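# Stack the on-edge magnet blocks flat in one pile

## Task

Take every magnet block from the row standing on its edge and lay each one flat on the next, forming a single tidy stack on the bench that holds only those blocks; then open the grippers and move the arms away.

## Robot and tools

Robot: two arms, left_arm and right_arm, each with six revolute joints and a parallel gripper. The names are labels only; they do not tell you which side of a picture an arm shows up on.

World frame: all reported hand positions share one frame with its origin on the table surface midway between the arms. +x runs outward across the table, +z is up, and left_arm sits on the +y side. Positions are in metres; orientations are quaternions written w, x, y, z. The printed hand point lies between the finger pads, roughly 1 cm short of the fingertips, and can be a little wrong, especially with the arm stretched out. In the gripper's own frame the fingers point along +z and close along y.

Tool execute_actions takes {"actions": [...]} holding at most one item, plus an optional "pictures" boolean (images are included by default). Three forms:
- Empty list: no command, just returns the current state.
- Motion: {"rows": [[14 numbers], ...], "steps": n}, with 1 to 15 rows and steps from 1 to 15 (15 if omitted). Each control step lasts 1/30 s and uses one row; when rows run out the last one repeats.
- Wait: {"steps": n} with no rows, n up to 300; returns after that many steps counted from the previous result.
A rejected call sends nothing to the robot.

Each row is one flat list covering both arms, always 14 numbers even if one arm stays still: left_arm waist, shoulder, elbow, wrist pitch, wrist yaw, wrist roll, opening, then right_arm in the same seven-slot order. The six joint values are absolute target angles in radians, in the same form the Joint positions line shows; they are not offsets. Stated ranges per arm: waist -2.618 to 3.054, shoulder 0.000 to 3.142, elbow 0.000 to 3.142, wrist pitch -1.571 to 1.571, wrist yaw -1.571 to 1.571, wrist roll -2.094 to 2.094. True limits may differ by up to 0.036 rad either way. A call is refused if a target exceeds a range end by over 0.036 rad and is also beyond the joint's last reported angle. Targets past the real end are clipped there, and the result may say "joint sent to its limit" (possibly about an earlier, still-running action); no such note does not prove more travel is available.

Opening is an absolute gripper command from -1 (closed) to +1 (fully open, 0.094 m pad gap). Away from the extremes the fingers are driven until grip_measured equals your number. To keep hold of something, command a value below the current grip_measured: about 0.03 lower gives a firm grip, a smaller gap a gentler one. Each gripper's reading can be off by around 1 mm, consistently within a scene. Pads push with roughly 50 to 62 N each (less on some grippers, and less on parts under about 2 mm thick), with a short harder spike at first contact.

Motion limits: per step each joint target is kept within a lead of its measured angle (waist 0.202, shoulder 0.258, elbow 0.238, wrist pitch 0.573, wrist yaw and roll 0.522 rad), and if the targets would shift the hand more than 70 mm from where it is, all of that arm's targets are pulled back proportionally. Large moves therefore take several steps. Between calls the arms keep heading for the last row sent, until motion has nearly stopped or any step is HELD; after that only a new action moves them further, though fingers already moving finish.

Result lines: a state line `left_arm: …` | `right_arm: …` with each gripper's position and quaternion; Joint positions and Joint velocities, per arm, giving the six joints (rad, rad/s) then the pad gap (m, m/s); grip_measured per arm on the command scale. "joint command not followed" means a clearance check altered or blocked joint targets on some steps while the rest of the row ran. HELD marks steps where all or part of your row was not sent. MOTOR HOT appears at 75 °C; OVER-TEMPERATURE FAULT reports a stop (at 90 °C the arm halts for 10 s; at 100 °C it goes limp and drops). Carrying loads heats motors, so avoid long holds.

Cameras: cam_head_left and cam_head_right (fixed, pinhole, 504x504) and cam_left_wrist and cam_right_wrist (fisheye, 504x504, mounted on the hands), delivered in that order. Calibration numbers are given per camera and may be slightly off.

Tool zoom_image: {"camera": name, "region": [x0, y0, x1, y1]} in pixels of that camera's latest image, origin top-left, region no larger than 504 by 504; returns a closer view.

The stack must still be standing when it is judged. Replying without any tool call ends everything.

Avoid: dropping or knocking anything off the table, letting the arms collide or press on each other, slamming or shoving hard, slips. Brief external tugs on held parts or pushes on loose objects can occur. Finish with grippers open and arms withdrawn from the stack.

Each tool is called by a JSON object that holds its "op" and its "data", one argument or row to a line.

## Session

{"op": "execute_actions", "data": {
  "actions": []
}}

Scene clock: 0.00 s of 6200.00 s.
left_arm: end_effector_position=(+0.3437, +0.2312, +0.1963) grip_measured=+1.000 end_effector_quat_wxyz=(+0.215, +0.659, +0.697, -0.185) | right_arm: end_effector_position=(+0.1554, -0.5888, +0.2408) grip_measured=+1.000 end_effector_quat_wxyz=(+0.303, +0.695, +0.640, +0.130)
Joint positions: left_arm=[ 0.142  1.839  1.769 -1.549  0.574  1.706  0.094] | right_arm=[-1.034  1.462  1.465 -1.067 -0.46   0.558  0.094]
Joint velocities: left_arm=[ 0.007 -0.007  0.007  0.037 -0.007  0.081  0.   ] | right_arm=[-0.007  0.002  0.007 -0.007  0.037  0.051  0.   ]
camera_calibration (this result's frames):
cam_left_wrist: T_world_to_cam=[[-0.999769, -0.0214277, -0.0019122, 0.342852], [-0.0208381, 0.986665, -0.161423, -0.148361], [0.00534563, -0.161345, -0.986884, 0.343973], [0, 0, 0, 1]] pos_world=[0.337842, 0.209228, 0.316168]
cam_right_wrist: T_world_to_cam=[[-0.796577, -0.202005, -0.569789, 0.137829], [-0.383917, 0.8971, 0.218679, 0.556605], [0.466983, 0.392946, -0.792162, 0.442943], [0, 0, 0, 1]] pos_world=[0.116634, -0.645541, 0.307698]

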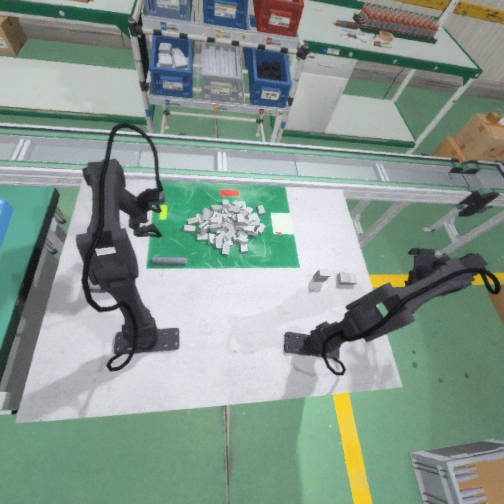

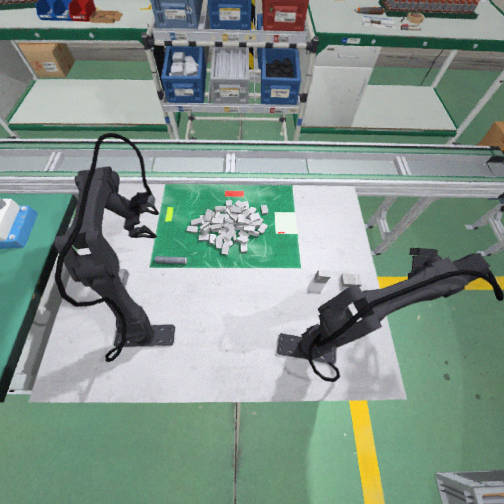

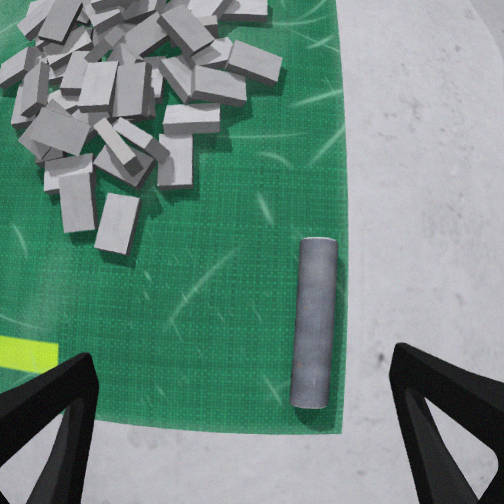

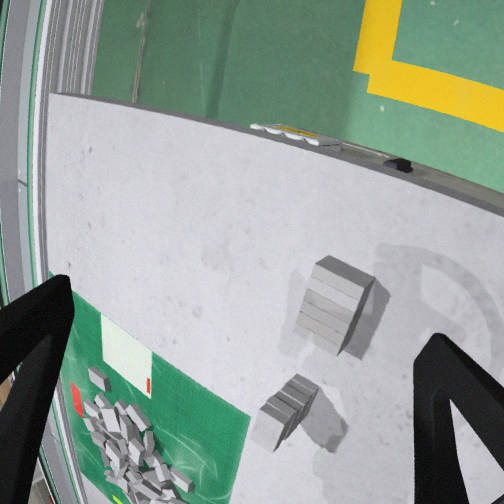

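{"op": "execute_actions", "data": {
  "actions": [
    {"rows":[[1.0,0.5,0.5,0,0,0,1,-0.5,1.75,1.55,-1.35,0,0.89,1]],"steps":15}
  ],
  "pictures": false
}}

{"op": "execute_actions", "data": {
  "actions": [
    {"steps":30}
  ]
}}

Scene clock: 3.30 s of 6200.00 s.
left_arm: end_effector_position=(+0.2456, +0.5248, +0.2192) grip_measured=+1.000 end_effector_quat_wxyz=(+0.337, -0.033, +0.892, +0.299) | right_arm: end_effector_position=(+0.2249, -0.4852, +0.1329) grip_measured=+1.000 end_effector_quat_wxyz=(+0.009, +0.693, +0.721, +0.024)
Joint positions: left_arm=[ 0.813  1.103  0.914 -0.448  0.068  0.739  0.094] | right_arm=[-0.478  1.765  1.539 -1.321 -0.046  0.87   0.094]
Joint velocities: left_arm=[ 1.726 -1.946 -2.039  2.601 -0.3   -2.322  0.   ] | right_arm=[-0.222 -0.105 -0.002 -0.154  0.227  0.066  0.   ]
Steps of this call (steps 1 to 84: nothing new was sent; steps 85 to 99: all 15 steps of this action). Readings (joint positions):
85: left_arm=[0.150 1.821 1.743 -1.507 0.544 1.664] | right_arm=[-1.014 1.484 1.483 -1.098 -0.404 0.597]
86: left_arm=[0.169 1.786 1.689 -1.433 0.488 1.608] | right_arm=[-0.973 1.526 1.520 -1.143 -0.330 0.648]
88: left_arm=[0.240 1.706 1.584 -1.305 0.382 1.494] | right_arm=[-0.865 1.632 1.551 -1.179 -0.223 0.726]
92: left_arm=[0.426 1.516 1.359 -1.018 0.217 1.243] | right_arm=[-0.613 1.786 1.543 -1.248 -0.094 0.821]
99: the state above

Scene clock: 4.30 s of 6200.00 s.
left_arm: end_effector_position=(+0.1481, +0.5113, +0.2950) grip_measured=+1.000 end_effector_quat_wxyz=(+0.603, -0.352, +0.626, +0.346) | right_arm: end_effector_position=(+0.2150, -0.4906, +0.1337) grip_measured=+1.000 end_effector_quat_wxyz=(+0.004, +0.704, +0.710, +0.009)
Joint positions: left_arm=[ 1.001  0.502  0.491 -0.021  0.003  0.009  0.094] | right_arm=[-0.494  1.762  1.539 -1.339 -0.016  0.885  0.094]
Joint velocities: left_arm=[ 0.012  0.007 -0.012 -0.022 -0.022  0.051  0.   ] | right_arm=[ 0.002 -0.012 -0.012 -0.066 -0.007 -0.022  0.   ]
Steps of this call (steps 1 to 30: the robot went on to your last target). Readings (joint positions):
1: left_arm=[0.876 1.031 0.840 -0.360 0.056 0.650] | right_arm=[-0.485 1.763 1.539 -1.325 -0.039 0.873]
2: left_arm=[0.935 0.950 0.760 -0.280 0.040 0.553] | right_arm=[-0.490 1.762 1.539 -1.329 -0.033 0.876]
4: left_arm=[0.996 0.770 0.605 -0.176 0.009 0.367] | right_arm=[-0.494 1.762 1.539 -1.333 -0.025 0.879]
8: left_arm=[1.001 0.519 0.491 -0.117 0.003 0.155] | right_arm=[-0.494 1.762 1.539 -1.337 -0.020 0.883]
30: the state above
camera_calibration (this result's frames):
cam_left_wrist: T_world_to_cam=[[0.835454, -0.54872, -0.0303734, 0.159693], [-0.259347, -0.344936, -0.902086, 0.521738], [0.484516, 0.761529, -0.430487, -0.219341], [0, 0, 0, 1]] pos_world=[0.108169, 0.434627, 0.381079]
cam_right_wrist: T_world_to_cam=[[-0.976912, -0.203775, -0.0641747, 0.114462], [-0.199103, 0.759474, 0.61932, 0.353949], [-0.0774628, 0.617799, -0.782511, 0.517768], [0, 0, 0, 1]] pos_world=[0.222399, -0.565367, 0.193297]

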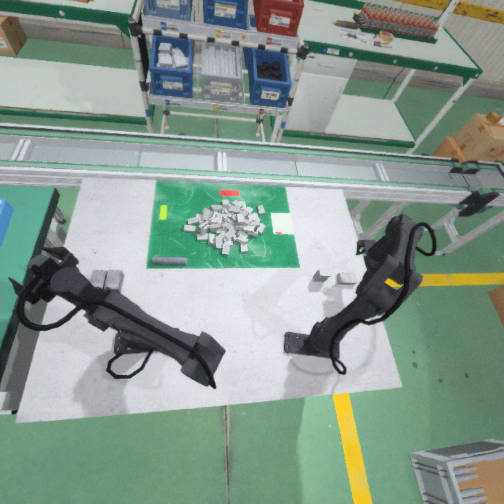

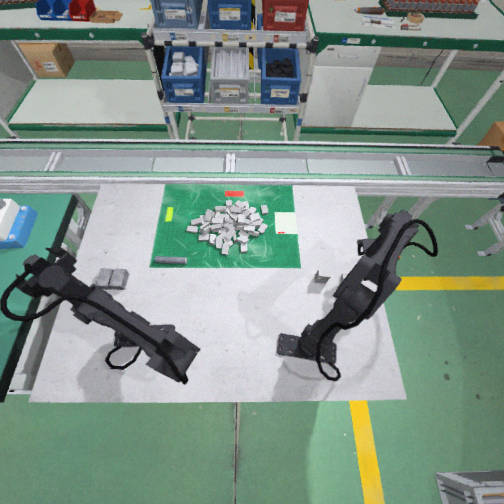

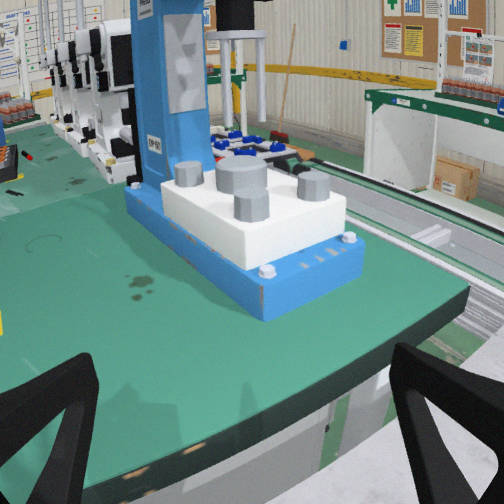

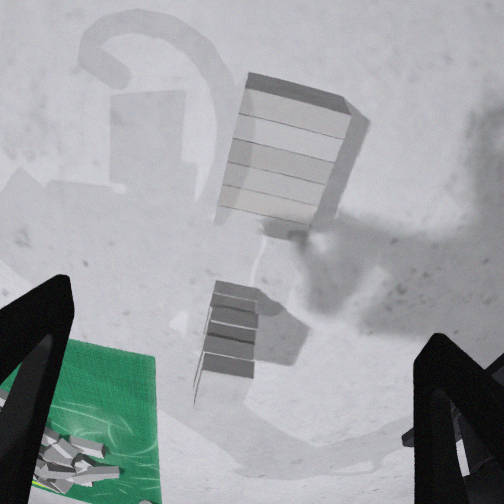

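{"op": "execute_actions", "data": {
  "actions": [
    {"rows":[[1.0,0.5,0.5,0,0,0,1,-0.55,1.8,1.42,-1.18,0,0.89,1]],"steps":15}
  ],
  "pictures": false
}}

{"op": "execute_actions", "data": {
  "actions": [
    {"rows":[[1.0,0.5,0.5,0,0,0,1,-0.55,1.85,1.18,-0.88,0,0.89,1]],"steps":15}
  ],
  "pictures": false
}}

{"op": "execute_actions", "data": {
  "actions": [
    {"rows":[[1.0,0.5,0.5,0,0,0,1,-0.55,1.85,1.18,-0.88,0,0.89,-0.5]],"steps":15}
  ],
  "pictures": false
}}

{"op": "execute_actions", "data": {
  "actions": [
    {"rows":[[1.0,0.5,0.5,0,0,0,1,-0.55,1.8,1.6,-1.36,0,0.89,-0.5]],"steps":15}
  ]
}}

Scene clock: 10.00 s of 6200.00 s.
left_arm: end_effector_position=(+0.1481, +0.5113, +0.2951) grip_measured=+1.000 end_effector_quat_wxyz=(+0.604, -0.352, +0.626, +0.346) | right_arm: end_effector_position=(+0.2080, -0.5080, +0.0918) grip_measured=+1.000 end_effector_quat_wxyz=(-0.001, +0.722, +0.691, +0.006)
Joint positions: left_arm=[ 1.001  0.502  0.491 -0.021  0.003  0.008  0.094] | right_arm=[-0.546  1.804  1.424 -1.192 -0.012  0.885  0.094]
Joint velocities: left_arm=[ 0.007  0.017  0.012 -0.037  0.007  0.022  0.   ] | right_arm=[-0.007 -0.007  0.017  0.095 -0.007  0.081  0.   ]
Steps of this call (steps 1 to 15: the robot went on to your last target; steps 16 to 90: nothing new was sent; then 2.20 s passed at rest; steps 91 to 105: all 15 steps of this action). Readings (joint positions):
91: left_arm=[1.001 0.502 0.491 -0.021 0.003 0.008] | right_arm=[-0.498 1.762 1.525 -1.319 -0.016 0.885]
92: left_arm=[1.001 0.502 0.491 -0.021 0.003 0.008] | right_arm=[-0.506 1.760 1.500 -1.287 -0.016 0.885]
94: left_arm=[1.001 0.502 0.491 -0.021 0.003 0.008] | right_arm=[-0.529 1.776 1.456 -1.249 -0.015 0.885]
98: left_arm=[1.001 0.502 0.491 -0.021 0.003 0.008] | right_arm=[-0.546 1.804 1.424 -1.218 -0.012 0.885]
105: the state above

Scene clock: 10.50 s of 6200.00 s.
left_arm: end_effector_position=(+0.1481, +0.5113, +0.2951) grip_measured=+1.000 end_effector_quat_wxyz=(+0.604, -0.352, +0.626, +0.346) | right_arm: end_effector_position=(+0.2035, -0.5057, +0.0211) grip_measured=+1.000 end_effector_quat_wxyz=(+0.006, +0.725, +0.689, +0.006)
Joint positions: left_arm=[ 1.001  0.502  0.491 -0.021  0.003  0.008  0.094] | right_arm=[-0.55   1.847  1.186 -0.896 -0.012  0.889  0.094]
Joint velocities: left_arm=[-0.002  0.027  0.002  0.037 -0.037  0.007  0.   ] | right_arm=[-0.012  0.002 -0.007  0.11   0.037 -0.007  0.   ]
Steps of this call (steps 1 to 15: all 15 steps of this action). Readings (joint positions):
1: left_arm=[1.001 0.502 0.491 -0.021 0.003 0.008] | right_arm=[-0.546 1.802 1.393 -1.149 -0.012 0.886]
2: left_arm=[1.001 0.502 0.491 -0.021 0.003 0.008] | right_arm=[-0.546 1.794 1.337 -1.076 -0.012 0.886]
4: left_arm=[1.001 0.502 0.491 -0.021 0.003 0.008] | right_arm=[-0.546 1.816 1.241 -1.001 -0.012 0.886]
8: left_arm=[1.001 0.502 0.491 -0.021 0.003 0.008] | right_arm=[-0.550 1.847 1.186 -0.946 -0.012 0.889]
15: the state above

Scene clock: 11.00 s of 6200.00 s.
left_arm: end_effector_position=(+0.1481, +0.5113, +0.2951) grip_measured=+1.000 end_effector_quat_wxyz=(+0.604, -0.352, +0.626, +0.346) | right_arm: end_effector_position=(+0.2058, -0.5079, +0.0211) grip_measured=-0.073 end_effector_quat_wxyz=(+0.012, +0.725, +0.689, +0.007)
Joint positions: left_arm=[ 1.001  0.502  0.491 -0.021  0.003  0.008  0.094] | right_arm=[-0.55   1.847  1.186 -0.883 -0.012  0.889  0.044]
Joint velocities: left_arm=[-0.002  0.012  0.007  0.007 -0.051 -0.007  0.   ] | right_arm=[-0.012 -0.002 -0.012  0.037 -0.066 -0.037  0.001]
Steps of this call (steps 1 to 15: all 15 steps of this action). Readings (joint positions):
1: left_arm=[1.001 0.502 0.491 -0.021 0.003 0.008] | right_arm=[-0.550 1.847 1.186 -0.894 -0.012 0.889]
2: left_arm=[1.001 0.502 0.491 -0.021 0.003 0.008] | right_arm=[-0.550 1.847 1.186 -0.892 -0.012 0.889]
4: left_arm=[1.001 0.502 0.491 -0.021 0.003 0.008] | right_arm=[-0.550 1.847 1.186 -0.886 -0.014 0.889]
8: left_arm=[1.001 0.502 0.491 -0.021 0.003 0.008] | right_arm=[-0.550 1.847 1.186 -0.883 -0.012 0.889]
15: the state above

Scene clock: 11.50 s of 6200.00 s.
left_arm: end_effector_position=(+0.1481, +0.5113, +0.2951) grip_measured=+1.000 end_effector_quat_wxyz=(+0.604, -0.352, +0.626, +0.346) | right_arm: end_effector_position=(+0.2164, -0.5179, +0.1370) grip_measured=-0.073 end_effector_quat_wxyz=(+0.022, +0.725, +0.689, +0.007)
Joint positions: left_arm=[ 1.001  0.502  0.491 -0.021  0.003  0.008  0.094] | right_arm=[-0.55   1.8    1.598 -1.324 -0.01   0.889  0.044]
Joint velocities: left_arm=[-0.022  0.002 -0.022 -0.066  0.007 -0.022  0.   ] | right_arm=[-0.012  0.027 -0.012 -0.227  0.037  0.022  0.   ]
Steps of this call (steps 1 to 15: all 15 steps of this action). Readings (joint positions):
1: left_arm=[1.001 0.502 0.491 -0.021 0.003 0.008] | right_arm=[-0.550 1.850 1.214 -0.929 -0.011 0.889]
2: left_arm=[1.001 0.502 0.491 -0.021 0.003 0.008] | right_arm=[-0.550 1.859 1.268 -1.020 -0.010 0.889]
4: left_arm=[1.001 0.502 0.491 -0.021 0.003 0.008] | right_arm=[-0.550 1.856 1.385 -1.153 -0.010 0.889]
8: left_arm=[1.001 0.502 0.491 -0.021 0.003 0.008] | right_arm=[-0.550 1.819 1.575 -1.239 -0.010 0.889]
15: the state above
camera_calibration (this result's frames):
cam_left_wrist: T_world_to_cam=[[0.835493, -0.548702, -0.0296295, 0.159461], [-0.258572, -0.344999, -0.902284, 0.5218], [0.484863, 0.761513, -0.430123, -0.219454], [0, 0, 0, 1]] pos_world=[0.1081, 0.434634, 0.381145]
cam_right_wrist: T_world_to_cam=[[-0.985833, -0.146466, -0.0817361, 0.14447], [-0.166202, 0.787393, 0.593624, 0.383726], [-0.0225874, 0.598799, -0.800581, 0.518058], [0, 0, 0, 1]] pos_world=[0.217901, -0.591196, 0.198767]

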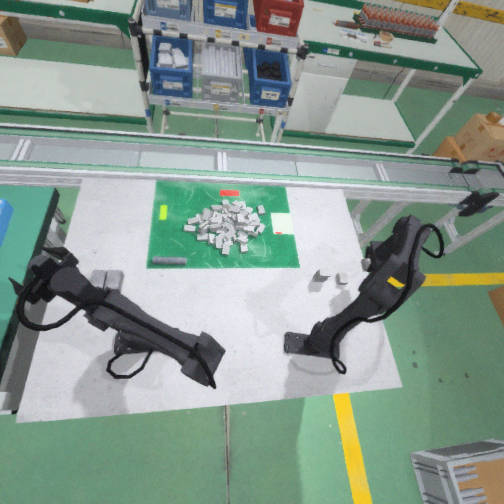

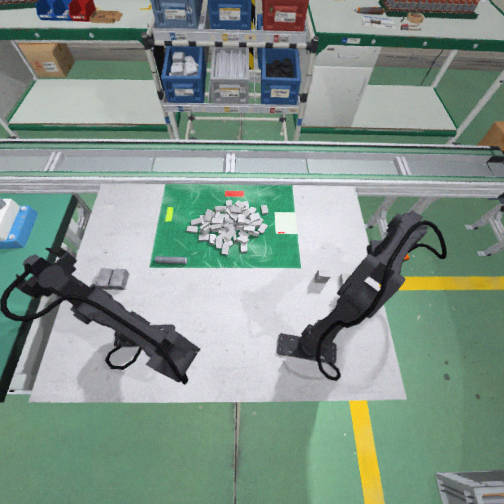

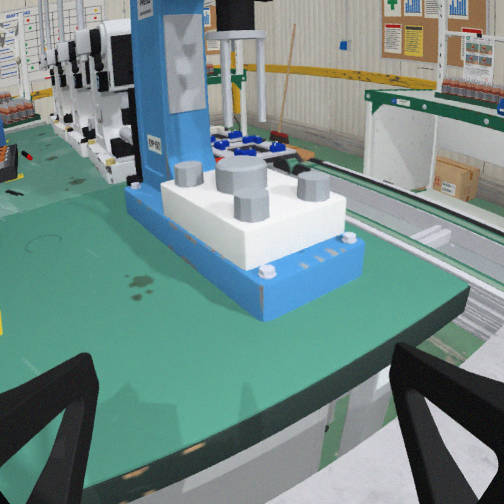

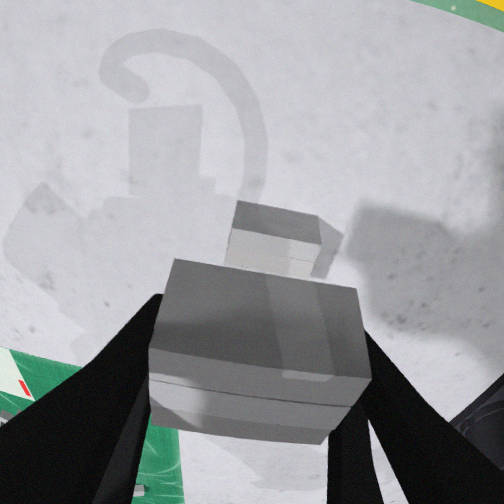

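Three held.

{"op": "execute_actions", "data": {
  "actions": [
    {"rows":[[1.0,0.5,0.5,0,0,0,1,1.2,1.7,1.5,1.0,0,0,-0.5]],"steps":15}
  ],
  "pictures": false
}}

{"op": "execute_actions", "data": {
  "actions": [
    {"steps":60}
  ],
  "pictures": false
}}

{"op": "execute_actions", "data": {
  "actions": [
    {"rows":[[1.0,0.5,0.5,0,0,0,1,1.2,1.98,0.78,1.0,0,0,-0.5]],"steps":15}
  ],
  "pictures": false
}}

{"op": "execute_actions", "data": {
  "actions": [
    {"steps":30}
  ],
  "pictures": false
}}

{"op": "execute_actions", "data": {
  "actions": [
    {"rows":[[1.0,0.5,0.5,0,0,0,1,1.2,2.1,0.75,0.99,0,0,-0.5]],"steps":15}
  ]
}}

Scene clock: 16.37 s of 6200.00 s.
left_arm: end_effector_position=(+0.1481, +0.5113, +0.2951) grip_measured=+1.000 end_effector_quat_wxyz=(+0.604, -0.352, +0.626, +0.346) | right_arm: end_effector_position=(+0.4400, -0.4075, +0.1932) grip_measured=-0.073 end_effector_quat_wxyz=(+0.372, +0.211, +0.904, -0.008)
Joint positions: left_arm=[ 1.001  0.502  0.491 -0.021  0.003  0.008  0.094] | right_arm=[-0.055  1.764  1.506 -0.551  0.008  0.217  0.044]
Joint velocities: left_arm=[ 0.002 -0.012 -0.007  0.022  0.022 -0.139  0.   ] | right_arm=[ 0.906 -0.012 -0.022  1.282  0.066 -0.623 -0.   ]
Steps of this call (steps 1 to 30: the robot went on to your last target; steps 31 to 90: nothing new was sent; then 1.37 s passed at rest; steps 91 to 105: all 15 steps of this action). Readings (joint positions):
91: left_arm=[1.001 0.502 0.491 -0.021 0.003 0.008] | right_arm=[-0.539 1.793 1.584 -1.317 -0.004 0.843]
92: left_arm=[1.001 0.502 0.491 -0.021 0.003 0.008] | right_arm=[-0.517 1.779 1.557 -1.252 0.009 0.777]
94: left_arm=[1.001 0.502 0.491 -0.021 0.003 0.008] | right_arm=[-0.447 1.766 1.530 -1.131 0.012 0.656]
98: left_arm=[1.001 0.502 0.491 -0.021 0.003 0.008] | right_arm=[-0.295 1.764 1.513 -0.899 0.010 0.440]
105: the state above

Scene clock: 18.37 s of 6200.00 s.
left_arm: end_effector_position=(+0.1481, +0.5113, +0.2951) grip_measured=+1.000 end_effector_quat_wxyz=(+0.604, -0.352, +0.626, +0.346) | right_arm: end_effector_position=(+0.2163, +0.1389, +0.5460) grip_measured=-0.072 end_effector_quat_wxyz=(+0.791, -0.207, +0.359, +0.451)
Joint positions: left_arm=[ 1.001  0.502  0.491 -0.021  0.003  0.008  0.094] | right_arm=[ 1.209  1.724  1.496  0.945 -0.011  0.005  0.044]
Joint velocities: left_arm=[ 0.012 -0.012 -0.002 -0.037  0.051 -0.051  0.   ] | right_arm=[ 0.012 -0.007  0.017  0.037  0.037  0.022 -0.   ]
Steps of this call (steps 1 to 60: the robot went on to your last target). Readings (joint positions):
1: left_arm=[1.001 0.502 0.491 -0.021 0.003 0.008] | right_arm=[-0.023 1.764 1.505 -0.506 0.007 0.198]
2: left_arm=[1.001 0.502 0.491 -0.021 0.003 0.008] | right_arm=[0.009 1.764 1.505 -0.463 0.007 0.180]
4: left_arm=[1.001 0.502 0.491 -0.021 0.003 0.008] | right_arm=[0.072 1.764 1.504 -0.378 0.007 0.151]
8: left_arm=[1.001 0.502 0.491 -0.021 0.003 0.008] | right_arm=[0.194 1.764 1.501 -0.219 0.006 0.107]
60: the state above

Scene clock: 18.87 s of 6200.00 s.
left_arm: end_effector_position=(+0.1481, +0.5113, +0.2951) grip_measured=+1.000 end_effector_quat_wxyz=(+0.604, -0.352, +0.626, +0.346) | right_arm: end_effector_position=(+0.2483, +0.1917, +0.1910) grip_measured=-0.072 end_effector_quat_wxyz=(+0.608, -0.352, +0.620, +0.349)
Joint positions: left_arm=[ 1.001  0.502  0.491 -0.021  0.003  0.008  0.094] | right_arm=[ 1.209  1.974  1.014  0.942 -0.011  0.005  0.044]
Joint velocities: left_arm=[ 0.002 -0.022  0.002  0.081 -0.051 -0.007  0.   ] | right_arm=[ 0.017  0.354 -1.844 -0.037 -0.007  0.007  0.   ]
Steps of this call (steps 1 to 15: all 15 steps of this action). Readings (joint positions):
1: left_arm=[1.001 0.502 0.491 -0.021 0.003 0.008] | right_arm=[1.209 1.730 1.489 0.951 -0.011 0.005]
2: left_arm=[1.001 0.502 0.491 -0.021 0.003 0.008] | right_arm=[1.209 1.736 1.477 0.969 -0.011 0.005]
4: left_arm=[1.001 0.502 0.491 -0.021 0.003 0.008] | right_arm=[1.209 1.760 1.442 0.986 -0.011 0.005]
8: left_arm=[1.001 0.502 0.491 -0.021 0.003 0.008] | right_arm=[1.209 1.840 1.340 0.984 -0.011 0.005]
15: the state above

Scene clock: 19.87 s of 6200.00 s.
left_arm: end_effector_position=(+0.1481, +0.5113, +0.2951) grip_measured=+1.000 end_effector_quat_wxyz=(+0.604, -0.352, +0.626, +0.346) | right_arm: end_effector_position=(+0.2180, +0.1416, +0.0737) grip_measured=-0.072 end_effector_quat_wxyz=(+0.518, -0.396, +0.698, +0.297)
Joint positions: left_arm=[ 1.001  0.502  0.491 -0.021  0.003  0.008  0.094] | right_arm=[ 1.209  2.002  0.755  0.955 -0.01   0.002  0.044]
Joint velocities: left_arm=[-0.002  0.017  0.007 -0.051  0.022  0.007  0.   ] | right_arm=[-0.007 -0.007  0.007 -0.095 -0.066  0.007 -0.   ]
Steps of this call (steps 1 to 30: the robot went on to your last target). Readings (joint positions):
1: left_arm=[1.001 0.502 0.491 -0.021 0.003 0.008] | right_arm=[1.209 1.984 0.948 0.936 -0.011 0.005]
2: left_arm=[1.001 0.502 0.491 -0.021 0.003 0.008] | right_arm=[1.209 1.992 0.880 0.929 -0.011 0.005]
4: left_arm=[1.001 0.502 0.491 -0.021 0.003 0.008] | right_arm=[1.209 2.011 0.779 0.892 -0.011 0.005]
8: left_arm=[1.001 0.502 0.491 -0.021 0.003 0.008] | right_arm=[1.209 2.023 0.741 0.882 -0.010 0.002]
30: the state above
All arms were judged still, so your last target was given up. Only a new action makes them travel on or press farther. Fingers that are still opening or closing keep moving.

Scene clock: 20.37 s of 6200.00 s.
left_arm: end_effector_position=(+0.1481, +0.5113, +0.2951) grip_measured=+1.000 end_effector_quat_wxyz=(+0.604, -0.352, +0.626, +0.346) | right_arm: end_effector_position=(+0.2153, +0.1368, +0.0293) grip_measured=-0.073 end_effector_quat_wxyz=(+0.488, -0.406, +0.720, +0.281)
Joint positions: left_arm=[ 1.001  0.502  0.491 -0.021  0.003  0.008  0.094] | right_arm=[ 1.209  2.103  0.754  0.974 -0.01   0.005  0.044]
Joint velocities: left_arm=[-0.007 -0.002 -0.002  0.051  0.022 -0.11   0.   ] | right_arm=[-0.002  0.002 -0.017 -0.095 -0.037 -0.066 -0.001]
Steps of this call (steps 1 to 15: all 15 steps of this action). Readings (joint positions):
1: left_arm=[1.001 0.502 0.491 -0.021 0.003 0.008] | right_arm=[1.209 2.012 0.755 0.962 -0.010 0.002]
2: left_arm=[1.001 0.502 0.491 -0.021 0.003 0.008] | right_arm=[1.209 2.029 0.755 0.982 -0.010 0.002]
4: left_arm=[1.001 0.502 0.491 -0.021 0.003 0.008] | right_arm=[1.209 2.069 0.755 0.982 -0.010 0.002]
8: left_arm=[1.001 0.502 0.491 -0.021 0.003 0.008] | right_arm=[1.209 2.103 0.754 0.976 -0.010 0.005]
15: the state above
camera_calibration (this result's frames):
cam_left_wrist: T_world_to_cam=[[0.835493, -0.548702, -0.0296295, 0.159461], [-0.258572, -0.344999, -0.902284, 0.5218], [0.484863, 0.761513, -0.430123, -0.219454], [0, 0, 0, 1]] pos_world=[0.1081, 0.434634, 0.381145]
cam_right_wrist: T_world_to_cam=[[0.901161, -0.403968, 0.157221, -0.147545], [-0.284766, -0.825139, -0.487908, 0.209863], [0.326829, 0.394912, -0.85862, -0.00582719], [0, 0, 0, 1]] pos_world=[0.194628, 0.115864, 0.120588]

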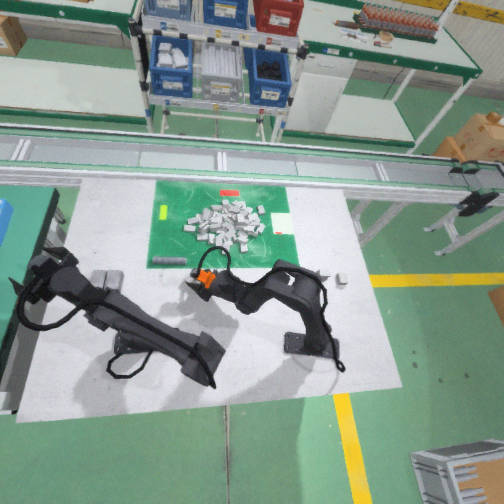

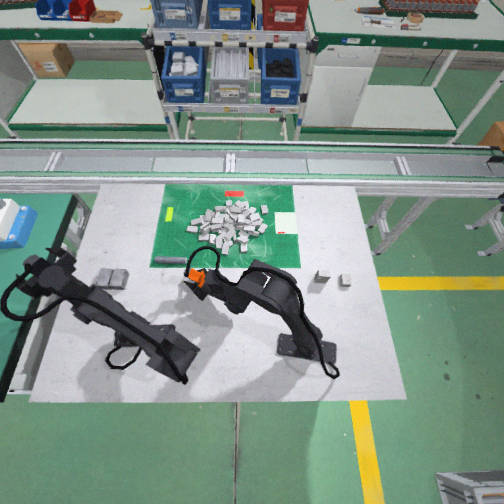

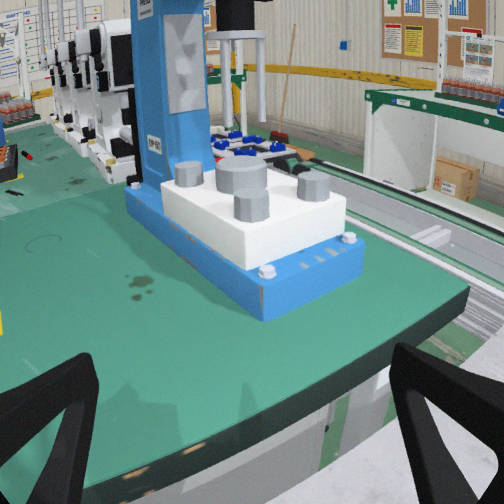

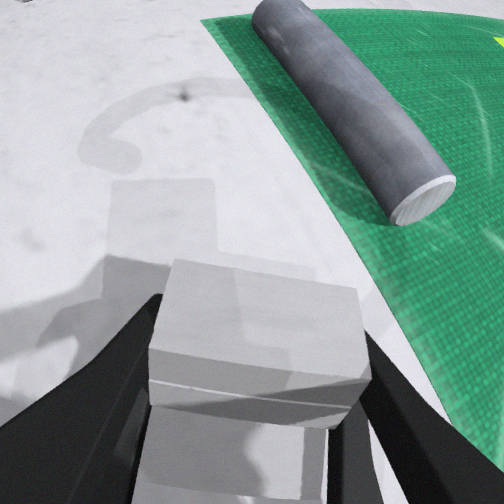

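{"op": "execute_actions", "data": {
  "actions": [
    {"rows":[[1.0,0.5,0.5,0,0,0,1,1.2,2.1,0.75,0.99,0,0,0.6]],"steps":15}
  ],
  "pictures": false
}}

{"op": "execute_actions", "data": {
  "actions": [
    {"rows":[[1.0,0.5,0.5,0,0,0,1,1.2,1.9,0.75,0.7,0,0,0.6]],"steps":15}
  ]
}}

Scene clock: 22.90 s of 6200.00 s.
left_arm: end_effector_position=(+0.1481, +0.5113, +0.2951) grip_measured=+1.000 end_effector_quat_wxyz=(+0.604, -0.352, +0.626, +0.346) | right_arm: end_effector_position=(+0.2160, +0.1380, +0.0328) grip_measured=+0.598 end_effector_quat_wxyz=(+0.493, -0.404, +0.716, +0.284)
Joint positions: left_arm=[ 1.001  0.502  0.491 -0.021  0.003  0.008  0.094] | right_arm=[ 1.209  2.103  0.754  0.989 -0.01   0.004  0.075]
Joint velocities: left_arm=[ 0.002  0.002 -0.007 -0.022  0.037 -0.022  0.   ] | right_arm=[-0.002 -0.012 -0.007  0.007  0.007  0.037 -0.001]
Steps of this call (steps 1 to 15: the robot went on to your last target; steps 16 to 61: nothing new was sent; steps 62 to 76: all 15 steps of this action). Readings (joint positions):
62: left_arm=[1.001 0.502 0.491 -0.021 0.003 0.008] | right_arm=[1.209 2.103 0.754 0.975 -0.010 0.004]
63: left_arm=[1.001 0.502 0.491 -0.021 0.003 0.008] | right_arm=[1.209 2.103 0.754 0.977 -0.010 0.004]
65: left_arm=[1.001 0.502 0.491 -0.021 0.003 0.008] | right_arm=[1.209 2.103 0.754 0.983 -0.010 0.004]
69: left_arm=[1.001 0.502 0.491 -0.021 0.003 0.008] | right_arm=[1.209 2.103 0.754 0.987 -0.010 0.004]
76: the state above

Scene clock: 23.40 s of 6200.00 s.
left_arm: end_effector_position=(+0.1481, +0.5113, +0.2951) grip_measured=+1.000 end_effector_quat_wxyz=(+0.604, -0.352, +0.626, +0.346) | right_arm: end_effector_position=(+0.2090, +0.1264, +0.0696) grip_measured=+0.598 end_effector_quat_wxyz=(+0.472, -0.412, +0.730, +0.272)
Joint positions: left_arm=[ 1.001  0.502  0.491 -0.021  0.003  0.008  0.094] | right_arm=[ 1.209  1.891  0.743  0.73  -0.01   0.004  0.075]
Joint velocities: left_arm=[-0.012 -0.007  0.007 -0.051  0.066 -0.037  0.   ] | right_arm=[-0.022  0.022 -0.002 -0.022  0.051 -0.066  0.001]
Steps of this call (steps 1 to 15: all 15 steps of this action). Readings (joint positions):
1: left_arm=[1.001 0.502 0.491 -0.021 0.003 0.008] | right_arm=[1.209 2.081 0.754 0.949 -0.010 0.004]
2: left_arm=[1.001 0.502 0.491 -0.021 0.003 0.008] | right_arm=[1.209 2.038 0.747 0.874 -0.010 0.004]
4: left_arm=[1.001 0.502 0.491 -0.021 0.003 0.008] | right_arm=[1.209 1.954 0.743 0.806 -0.010 0.004]
8: left_arm=[1.001 0.502 0.491 -0.021 0.003 0.008] | right_arm=[1.209 1.891 0.743 0.792 -0.010 0.004]
15: the state above
camera_calibration (this result's frames):
cam_left_wrist: T_world_to_cam=[[0.835493, -0.548702, -0.0296295, 0.159461], [-0.258572, -0.344999, -0.902284, 0.5218], [0.484863, 0.761513, -0.430123, -0.219454], [0, 0, 0, 1]] pos_world=[0.1081, 0.434634, 0.381145]
cam_right_wrist: T_world_to_cam=[[0.904629, -0.398103, 0.152189, -0.153507], [-0.294983, -0.842571, -0.450622, 0.220828], [0.307624, 0.362752, -0.879647, 0.0444536], [0, 0, 0, 1]] pos_world=[0.190332, 0.108826, 0.161976]

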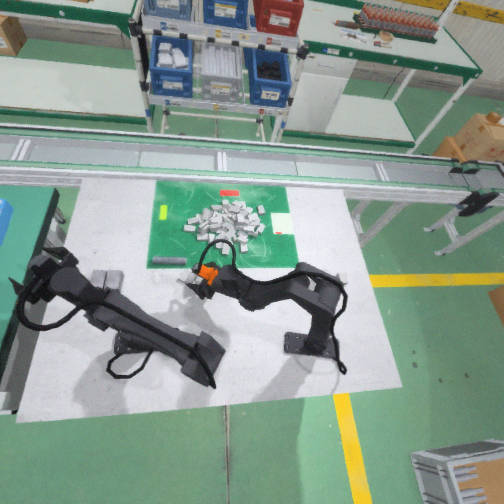

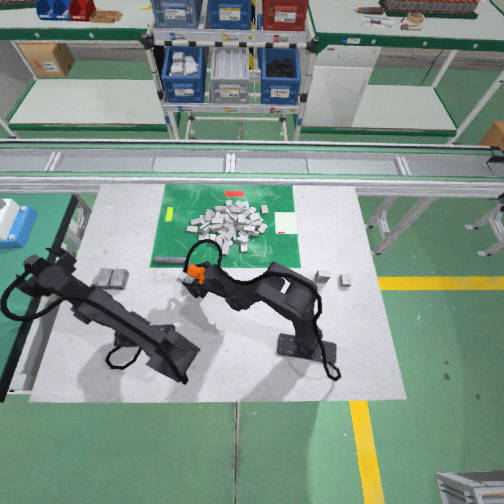

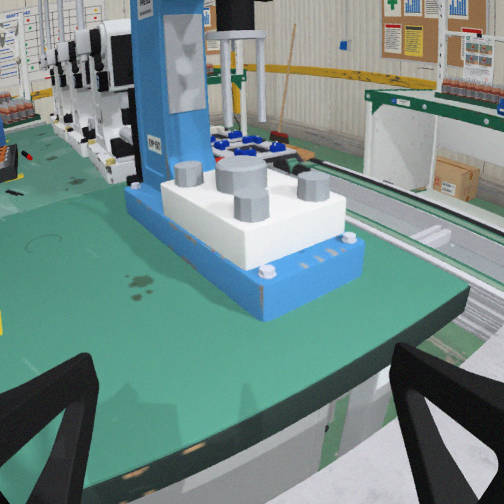

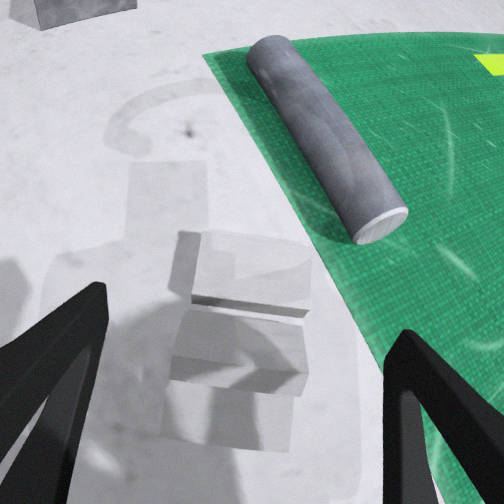

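{"op": "execute_actions", "data": {
  "actions": [
    {"rows":[[1.0,0.5,0.5,0,0,0,1,1.2,1.8,1.6,0,0,1.57,1]],"steps":15}
  ],
  "pictures": false
}}

{"op": "execute_actions", "data": {
  "actions": [
    {"rows":[[1.0,0.5,0.5,0,0,0,1,1.2,2.0,2.55,-1.56,0,1.57,1]],"steps":15}
  ],
  "pictures": false
}}

{"op": "execute_actions", "data": {
  "actions": [
    {"steps":40}
  ],
  "pictures": false
}}

{"op": "execute_actions", "data": {
  "actions": [
    {"rows":[[1.0,0.5,0.5,0,0,0,1,1.2,2.56,2.55,-1.54,0,1.57,1]],"steps":15}
  ],
  "pictures": false
}}

{"op": "execute_actions", "data": {
  "actions": [
    {"steps":25}
  ]
}}

Scene clock: 27.53 s of 6200.00 s.
left_arm: end_effector_position=(+0.1481, +0.5113, +0.2951) grip_measured=+1.000 end_effector_quat_wxyz=(+0.604, -0.352, +0.626, +0.346) | right_arm: end_effector_position=(+0.2578, +0.2070, +0.3469) grip_measured=+1.000 end_effector_quat_wxyz=(+0.263, +0.093, +0.748, +0.603)
Joint positions: left_arm=[ 1.001  0.502  0.491 -0.021  0.003  0.008  0.094] | right_arm=[ 1.209  1.805  1.586  0.082 -0.009  1.283  0.094]
Joint velocities: left_arm=[ 0.012 -0.017 -0.002  0.022  0.037 -0.066  0.   ] | right_arm=[ 0.007 -0.369  0.432  0.007  0.037  1.927  0.   ]
Steps of this call (steps 1 to 30: the robot went on to your last target; steps 31 to 90: nothing new was sent; then 0.63 s passed at rest; steps 91 to 105: all 15 steps of this action). Readings (joint positions):
91: left_arm=[1.001 0.502 0.491 -0.021 0.003 0.008] | right_arm=[1.209 1.882 0.773 0.639 -0.010 0.074]
92: left_arm=[1.001 0.502 0.491 -0.021 0.003 0.008] | right_arm=[1.209 1.875 0.834 0.499 -0.010 0.174]
94: left_arm=[1.001 0.502 0.491 -0.021 0.003 0.008] | right_arm=[1.209 1.860 0.975 0.296 -0.009 0.370]
98: left_arm=[1.001 0.502 0.491 -0.021 0.003 0.008] | right_arm=[1.209 1.838 1.245 0.140 -0.009 0.709]
105: the state above

Scene clock: 28.03 s of 6200.00 s.
left_arm: end_effector_position=(+0.1481, +0.5113, +0.2951) grip_measured=+1.000 end_effector_quat_wxyz=(+0.604, -0.352, +0.626, +0.346) | right_arm: end_effector_position=(+0.2157, +0.1374, +0.3681) grip_measured=+1.000 end_effector_quat_wxyz=(+0.109, +0.237, +0.880, +0.396)
Joint positions: left_arm=[ 1.001  0.502  0.491 -0.021  0.003  0.008  0.094] | right_arm=[ 1.209  2.     2.522 -1.246 -0.009  1.557  0.094]
Joint velocities: left_arm=[-0.002  0.012 -0.012  0.066  0.007  0.066  0.   ] | right_arm=[ 0.012 -0.408  0.481 -1.912  0.037  0.11   0.   ]
Steps of this call (steps 1 to 15: all 15 steps of this action). Readings (joint positions):
1: left_arm=[1.001 0.502 0.491 -0.021 0.003 0.008] | right_arm=[1.209 1.809 1.629 0.031 -0.009 1.332]
2: left_arm=[1.001 0.502 0.491 -0.021 0.003 0.008] | right_arm=[1.209 1.835 1.707 -0.044 -0.009 1.369]
4: left_arm=[1.001 0.502 0.491 -0.021 0.003 0.008] | right_arm=[1.209 1.912 1.877 -0.220 -0.009 1.438]
8: left_arm=[1.001 0.502 0.491 -0.021 0.003 0.008] | right_arm=[1.209 2.025 2.179 -0.645 -0.009 1.517]
15: the state above

Scene clock: 29.37 s of 6200.00 s.
left_arm: end_effector_position=(+0.1481, +0.5113, +0.2951) grip_measured=+1.000 end_effector_quat_wxyz=(+0.604, -0.352, +0.626, +0.346) | right_arm: end_effector_position=(+0.1862, +0.0887, +0.3327) grip_measured=+1.000 end_effector_quat_wxyz=(+0.074, +0.255, +0.923, +0.279)
Joint positions: left_arm=[ 1.001  0.502  0.491 -0.021  0.003  0.008  0.094] | right_arm=[ 1.209  1.991  2.547 -1.54  -0.009  1.569  0.094]
Joint velocities: left_arm=[ 0.012 -0.007 -0.002 -0.066 -0.007 -0.007  0.   ] | right_arm=[ 0.002 -0.012 -0.007  0.051 -0.037 -0.022  0.   ]
Steps of this call (steps 1 to 30: the robot went on to your last target; steps 31 to 40: nothing new was sent). Readings (joint positions):
1: left_arm=[1.001 0.502 0.491 -0.021 0.003 0.008] | right_arm=[1.209 1.989 2.535 -1.303 -0.009 1.560]
2: left_arm=[1.001 0.502 0.491 -0.021 0.003 0.008] | right_arm=[1.209 1.980 2.542 -1.350 -0.009 1.562]
4: left_arm=[1.001 0.502 0.491 -0.021 0.003 0.008] | right_arm=[1.209 1.976 2.547 -1.419 -0.009 1.565]
8: left_arm=[1.001 0.502 0.491 -0.021 0.003 0.008] | right_arm=[1.209 1.987 2.547 -1.497 -0.009 1.567]
40: the state above
All arms were judged still, so your last target was given up. Only a new action makes them travel on or press farther. Fingers that are still opening or closing keep moving.

Scene clock: 29.87 s of 6200.00 s.
left_arm: end_effector_position=(+0.1481, +0.5113, +0.2951) grip_measured=+1.000 end_effector_quat_wxyz=(+0.604, -0.352, +0.626, +0.346) | right_arm: end_effector_position=(+0.2160, +0.1380, +0.0795) grip_measured=+1.000 end_effector_quat_wxyz=(+0.004, +0.268, +0.963, +0.032)
Joint positions: left_arm=[ 1.001  0.502  0.491 -0.021  0.003  0.008  0.094] | right_arm=[ 1.209  2.55   2.556 -1.514 -0.009  1.569  0.094]
Joint velocities: left_arm=[ 0.012  0.017 -0.017 -0.007 -0.022  0.037  0.   ] | right_arm=[-0.012  0.965 -0.237  0.007 -0.037  0.022  0.   ]
Steps of this call (steps 1 to 15: all 15 steps of this action). Readings (joint positions):
1: left_arm=[1.001 0.502 0.491 -0.021 0.003 0.008] | right_arm=[1.209 2.003 2.550 -1.542 -0.009 1.569]
2: left_arm=[1.001 0.502 0.491 -0.021 0.003 0.008] | right_arm=[1.209 2.020 2.560 -1.540 -0.009 1.569]
4: left_arm=[1.001 0.502 0.491 -0.021 0.003 0.008] | right_arm=[1.209 2.075 2.563 -1.532 -0.009 1.569]
8: left_arm=[1.001 0.502 0.491 -0.021 0.003 0.008] | right_arm=[1.209 2.238 2.563 -1.522 -0.009 1.569]
15: the state above

Scene clock: 30.70 s of 6200.00 s.
left_arm: end_effector_position=(+0.1481, +0.5113, +0.2951) grip_measured=+1.000 end_effector_quat_wxyz=(+0.604, -0.352, +0.626, +0.346) | right_arm: end_effector_position=(+0.2119, +0.1312, +0.0665) grip_measured=+1.000 end_effector_quat_wxyz=(-0.003, +0.268, +0.963, +0.008)
Joint positions: left_arm=[ 1.001  0.502  0.491 -0.021  0.003  0.008  0.094] | right_arm=[ 1.209  2.565  2.533 -1.526 -0.009  1.569  0.094]
Joint velocities: left_arm=[-0.012 -0.007 -0.007 -0.007 -0.007 -0.037  0.   ] | right_arm=[ 0.022  0.002  0.002  0.066 -0.007  0.037  0.   ]
Steps of this call (steps 1 to 25: the robot went on to your last target). Readings (joint positions):
1: left_arm=[1.001 0.502 0.491 -0.021 0.003 0.008] | right_arm=[1.209 2.578 2.547 -1.514 -0.009 1.569]
2: left_arm=[1.001 0.502 0.491 -0.021 0.003 0.008] | right_arm=[1.209 2.597 2.540 -1.517 -0.009 1.569]
4: left_arm=[1.001 0.502 0.491 -0.021 0.003 0.008] | right_arm=[1.209 2.611 2.533 -1.523 -0.009 1.569]
8: left_arm=[1.001 0.502 0.491 -0.021 0.003 0.008] | right_arm=[1.209 2.587 2.533 -1.526 -0.009 1.569]
25: the state above
camera_calibration (this result's frames):
cam_left_wrist: T_world_to_cam=[[0.835493, -0.548702, -0.0296295, 0.159461], [-0.258572, -0.344999, -0.902284, 0.5218], [0.484863, 0.761513, -0.430123, -0.219454], [0, 0, 0, 1]] pos_world=[0.1081, 0.434634, 0.381145]
cam_right_wrist: T_world_to_cam=[[-0.338171, -0.939094, -0.0611754, 0.19472], [-0.748794, 0.229128, 0.621939, 0.108595], [-0.570042, 0.256129, -0.780673, 0.232561], [0, 0, 0, 1]] pos_world=[0.279734, 0.0984125, 0.125926]

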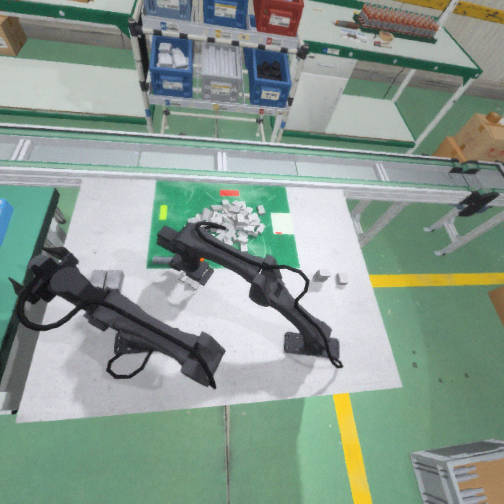

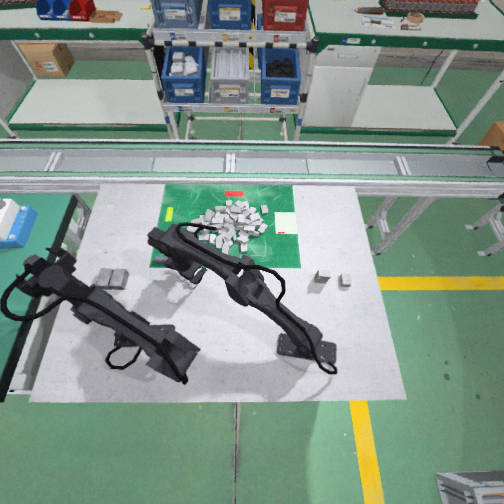

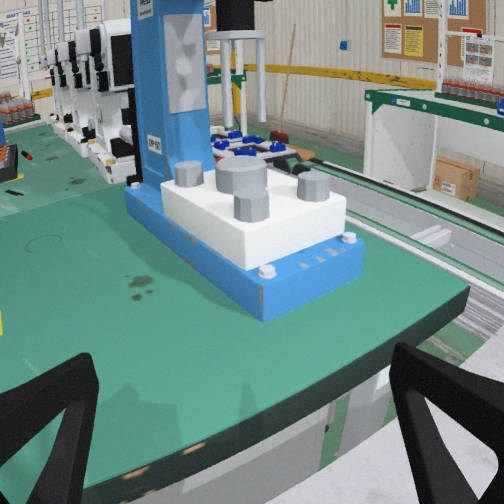

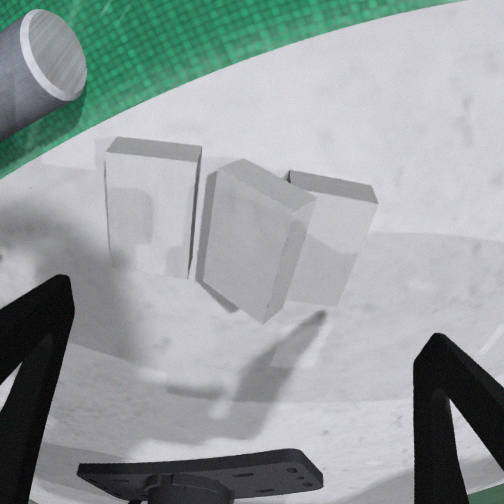

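{"op": "execute_actions", "data": {
  "actions": [
    {"rows":[[1.0,0.5,0.5,0,0,0,1,1.2,2.65,2.52,-1.44,0,1.57,1]],"steps":15}
  ],
  "pictures": false
}}

{"op": "execute_actions", "data": {
  "actions": [
    {"rows":[[1.0,0.5,0.5,0,0,0,1,1.2,2.65,2.52,-1.44,0,1.57,0.6],[1.0,0.5,0.5,0,0,0,1,1.2,2.65,2.52,-1.44,0,1.57,0.55],[1.0,0.5,0.5,0,0,0,1,1.2,2.65,2.52,-1.44,0,1.57,0.5],[1.0,0.5,0.5,0,0,0,1,1.2,2.65,2.52,-1.44,0,1.57,0.45],[1.0,0.5,0.5,0,0,0,1,1.2,2.65,2.52,-1.44,0,1.57,0.4],[1.0,0.5,0.5,0,0,0,1,1.2,2.65,2.52,-1.44,0,1.57,0.35],[1.0,0.5,0.5,0,0,0,1,1.2,2.65,2.52,-1.44,0,1.57,0.3],[1.0,0.5,0.5,0,0,0,1,1.2,2.65,2.52,-1.44,0,1.57,0.25],[1.0,0.5,0.5,0,0,0,1,1.2,2.65,2.52,-1.44,0,1.57,0.2],[1.0,0.5,0.5,0,0,0,1,1.2,2.65,2.52,-1.44,0,1.57,0.15],[1.0,0.5,0.5,0,0,0,1,1.2,2.65,2.52,-1.44,0,1.57,0.08]],"steps":15}
  ],
  "pictures": false
}}

{"op": "execute_actions", "data": {
  "actions": [
    {"rows":[[1.0,0.5,0.5,0,0,0,1,1.2,2.65,2.52,-1.44,0,1.57,1]],"steps":10}
  ],
  "pictures": false
}}

{"op": "execute_actions", "data": {
  "actions": [
    {"rows":[[1.0,0.5,0.5,0,0,0,1,1.2,2.55,2.55,-1.54,0,1.57,1]],"steps":15}
  ]
}}

Scene clock: 41.97 s of 6200.00 s.
left_arm: end_effector_position=(+0.1481, +0.5113, +0.2951) grip_measured=+1.000 end_effector_quat_wxyz=(+0.604, -0.352, +0.626, +0.346) | right_arm: end_effector_position=(+0.2187, +0.1424, +0.0245) grip_measured=+1.000 end_effector_quat_wxyz=(-0.004, +0.268, +0.963, +0.004)
Joint positions: left_arm=[ 1.001  0.502  0.491 -0.021  0.003  0.008  0.094] | right_arm=[ 1.209  2.651  2.529 -1.445 -0.009  1.569  0.094]
Joint velocities: left_arm=[-0.002  0.017 -0.007  0.022  0.007  0.007  0.   ] | right_arm=[-0.002 -0.002  0.012  0.051  0.007 -0.051  0.   ]
Steps of this call (steps 1 to 15: the robot went on to your last target; steps 16 to 90: nothing new was sent; then 7.77 s passed at rest; steps 91 to 105: all 15 steps of this action). Readings (joint positions):
91: left_arm=[1.001 0.502 0.491 -0.021 0.003 0.008] | right_arm=[1.209 2.570 2.533 -1.521 -0.009 1.569]
92: left_arm=[1.001 0.502 0.491 -0.021 0.003 0.008] | right_arm=[1.209 2.577 2.533 -1.506 -0.009 1.569]
94: left_arm=[1.001 0.502 0.491 -0.021 0.003 0.008] | right_arm=[1.209 2.602 2.533 -1.479 -0.009 1.569]
98: left_arm=[1.001 0.502 0.491 -0.021 0.003 0.008] | right_arm=[1.209 2.650 2.531 -1.454 -0.009 1.569]
105: the state above

Scene clock: 42.47 s of 6200.00 s.
left_arm: end_effector_position=(+0.1481, +0.5113, +0.2951) grip_measured=+1.000 end_effector_quat_wxyz=(+0.604, -0.352, +0.626, +0.346) | right_arm: end_effector_position=(+0.2188, +0.1425, +0.0245) grip_measured=+0.341 end_effector_quat_wxyz=(-0.004, +0.268, +0.963, +0.004)
Joint positions: left_arm=[ 1.001  0.502  0.491 -0.021  0.003  0.008  0.094] | right_arm=[ 1.209  2.651  2.529 -1.444 -0.009  1.569  0.063]
Joint velocities: left_arm=[ 0.007 -0.017 -0.022 -0.007 -0.081  0.022  0.   ] | right_arm=[-0.007 -0.012 -0.007  0.037  0.037  0.007 -0.   ]
Steps of this call (steps 1 to 15: all 15 steps of this action). Readings (joint positions):
1: left_arm=[1.001 0.502 0.491 -0.021 0.003 0.008] | right_arm=[1.209 2.651 2.529 -1.444 -0.009 1.569]
2: left_arm=[1.001 0.502 0.491 -0.021 0.003 0.008] | right_arm=[1.209 2.651 2.529 -1.447 -0.009 1.569]
4: left_arm=[1.001 0.502 0.491 -0.021 0.003 0.008] | right_arm=[1.209 2.651 2.529 -1.445 -0.009 1.569]
8: left_arm=[1.001 0.502 0.491 -0.021 0.003 0.008] | right_arm=[1.209 2.651 2.529 -1.444 -0.009 1.569]
15: the state above

Scene clock: 42.80 s of 6200.00 s.
left_arm: end_effector_position=(+0.1481, +0.5113, +0.2951) grip_measured=+1.000 end_effector_quat_wxyz=(+0.604, -0.352, +0.626, +0.346) | right_arm: end_effector_position=(+0.2189, +0.1427, +0.0245) grip_measured=+1.000 end_effector_quat_wxyz=(-0.004, +0.268, +0.963, +0.004)
Joint positions: left_arm=[ 1.001  0.502  0.491 -0.021  0.003  0.008  0.094] | right_arm=[ 1.209  2.651  2.529 -1.443 -0.009  1.569  0.094]
Joint velocities: left_arm=[ 0.007  0.002  0.007 -0.037 -0.022 -0.037  0.   ] | right_arm=[-0.002 -0.012 -0.022 -0.007 -0.037 -0.066  0.   ]
Steps of this call (steps 1 to 10: all 10 steps of this action). Readings (joint positions):
1: left_arm=[1.001 0.502 0.491 -0.021 0.003 0.008] | right_arm=[1.209 2.651 2.529 -1.444 -0.009 1.569]
2: left_arm=[1.001 0.502 0.491 -0.021 0.003 0.008] | right_arm=[1.209 2.651 2.529 -1.443 -0.009 1.569]
4: left_arm=[1.001 0.502 0.491 -0.021 0.003 0.008] | right_arm=[1.209 2.651 2.529 -1.443 -0.009 1.569]
8: left_arm=[1.001 0.502 0.491 -0.021 0.003 0.008] | right_arm=[1.209 2.651 2.529 -1.443 -0.009 1.569]
10: the state above

Scene clock: 43.30 s of 6200.00 s.
left_arm: end_effector_position=(+0.1481, +0.5113, +0.2951) grip_measured=+1.000 end_effector_quat_wxyz=(+0.604, -0.352, +0.626, +0.346) | right_arm: end_effector_position=(+0.2138, +0.1343, +0.0789) grip_measured=+1.000 end_effector_quat_wxyz=(+0.002, +0.268, +0.963, +0.024)
Joint positions: left_arm=[ 1.001  0.502  0.491 -0.021  0.003  0.008  0.094] | right_arm=[ 1.209  2.542  2.541 -1.521 -0.009  1.569  0.094]
Joint velocities: left_arm=[-0.002 -0.002  0.017 -0.11  -0.066 -0.051  0.   ] | right_arm=[ 0.007 -0.012  0.002 -0.037  0.022  0.095  0.   ]
Steps of this call (steps 1 to 15: all 15 steps of this action). Readings (joint positions):
1: left_arm=[1.001 0.502 0.491 -0.021 0.003 0.008] | right_arm=[1.209 2.644 2.529 -1.447 -0.009 1.569]
2: left_arm=[1.001 0.502 0.491 -0.021 0.003 0.008] | right_arm=[1.209 2.636 2.529 -1.463 -0.009 1.569]
4: left_arm=[1.001 0.502 0.491 -0.021 0.003 0.008] | right_arm=[1.209 2.605 2.529 -1.489 -0.009 1.569]
8: left_arm=[1.001 0.502 0.491 -0.021 0.003 0.008] | right_arm=[1.209 2.549 2.537 -1.511 -0.009 1.569]
15: the state above
camera_calibration (this result's frames):
cam_left_wrist: T_world_to_cam=[[0.835493, -0.548702, -0.0296295, 0.159461], [-0.258572, -0.344999, -0.902284, 0.5218], [0.484863, 0.761513, -0.430123, -0.219454], [0, 0, 0, 1]] pos_world=[0.1081, 0.434634, 0.381145]
cam_right_wrist: T_world_to_cam=[[-0.337143, -0.936676, -0.0947255, 0.201146], [-0.759704, 0.21125, 0.614998, 0.106902], [-0.556043, 0.279306, -0.782818, 0.236537], [0, 0, 0, 1]] pos_world=[0.280553, 0.0997599, 0.138474]

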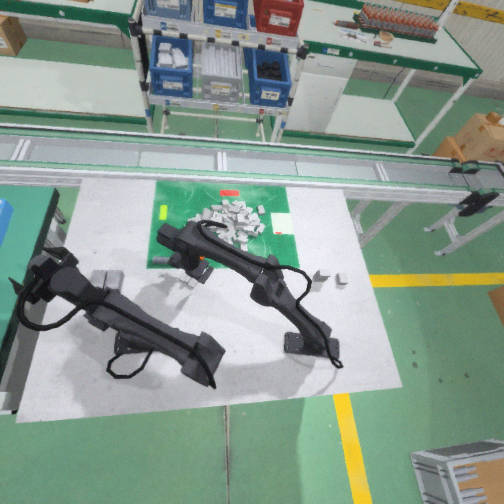

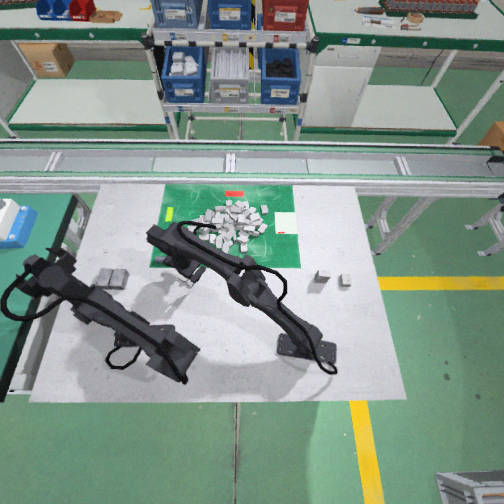

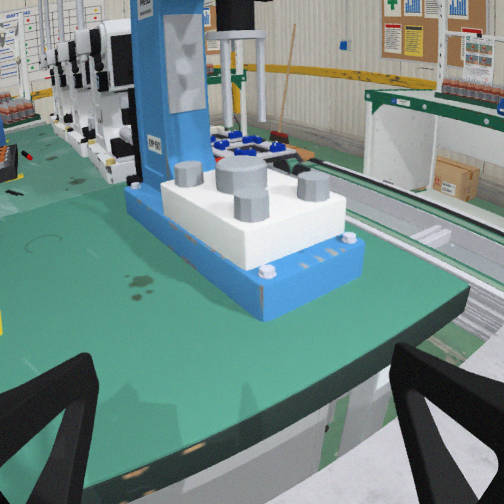

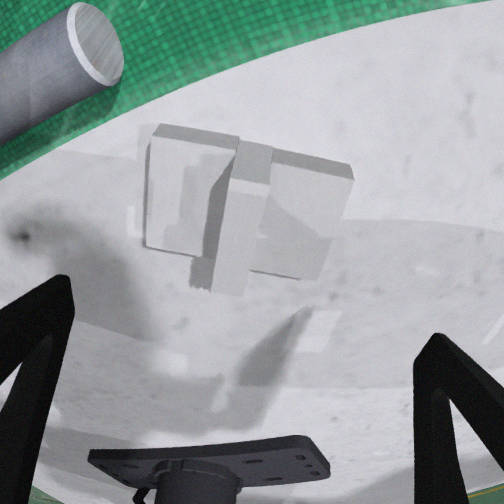

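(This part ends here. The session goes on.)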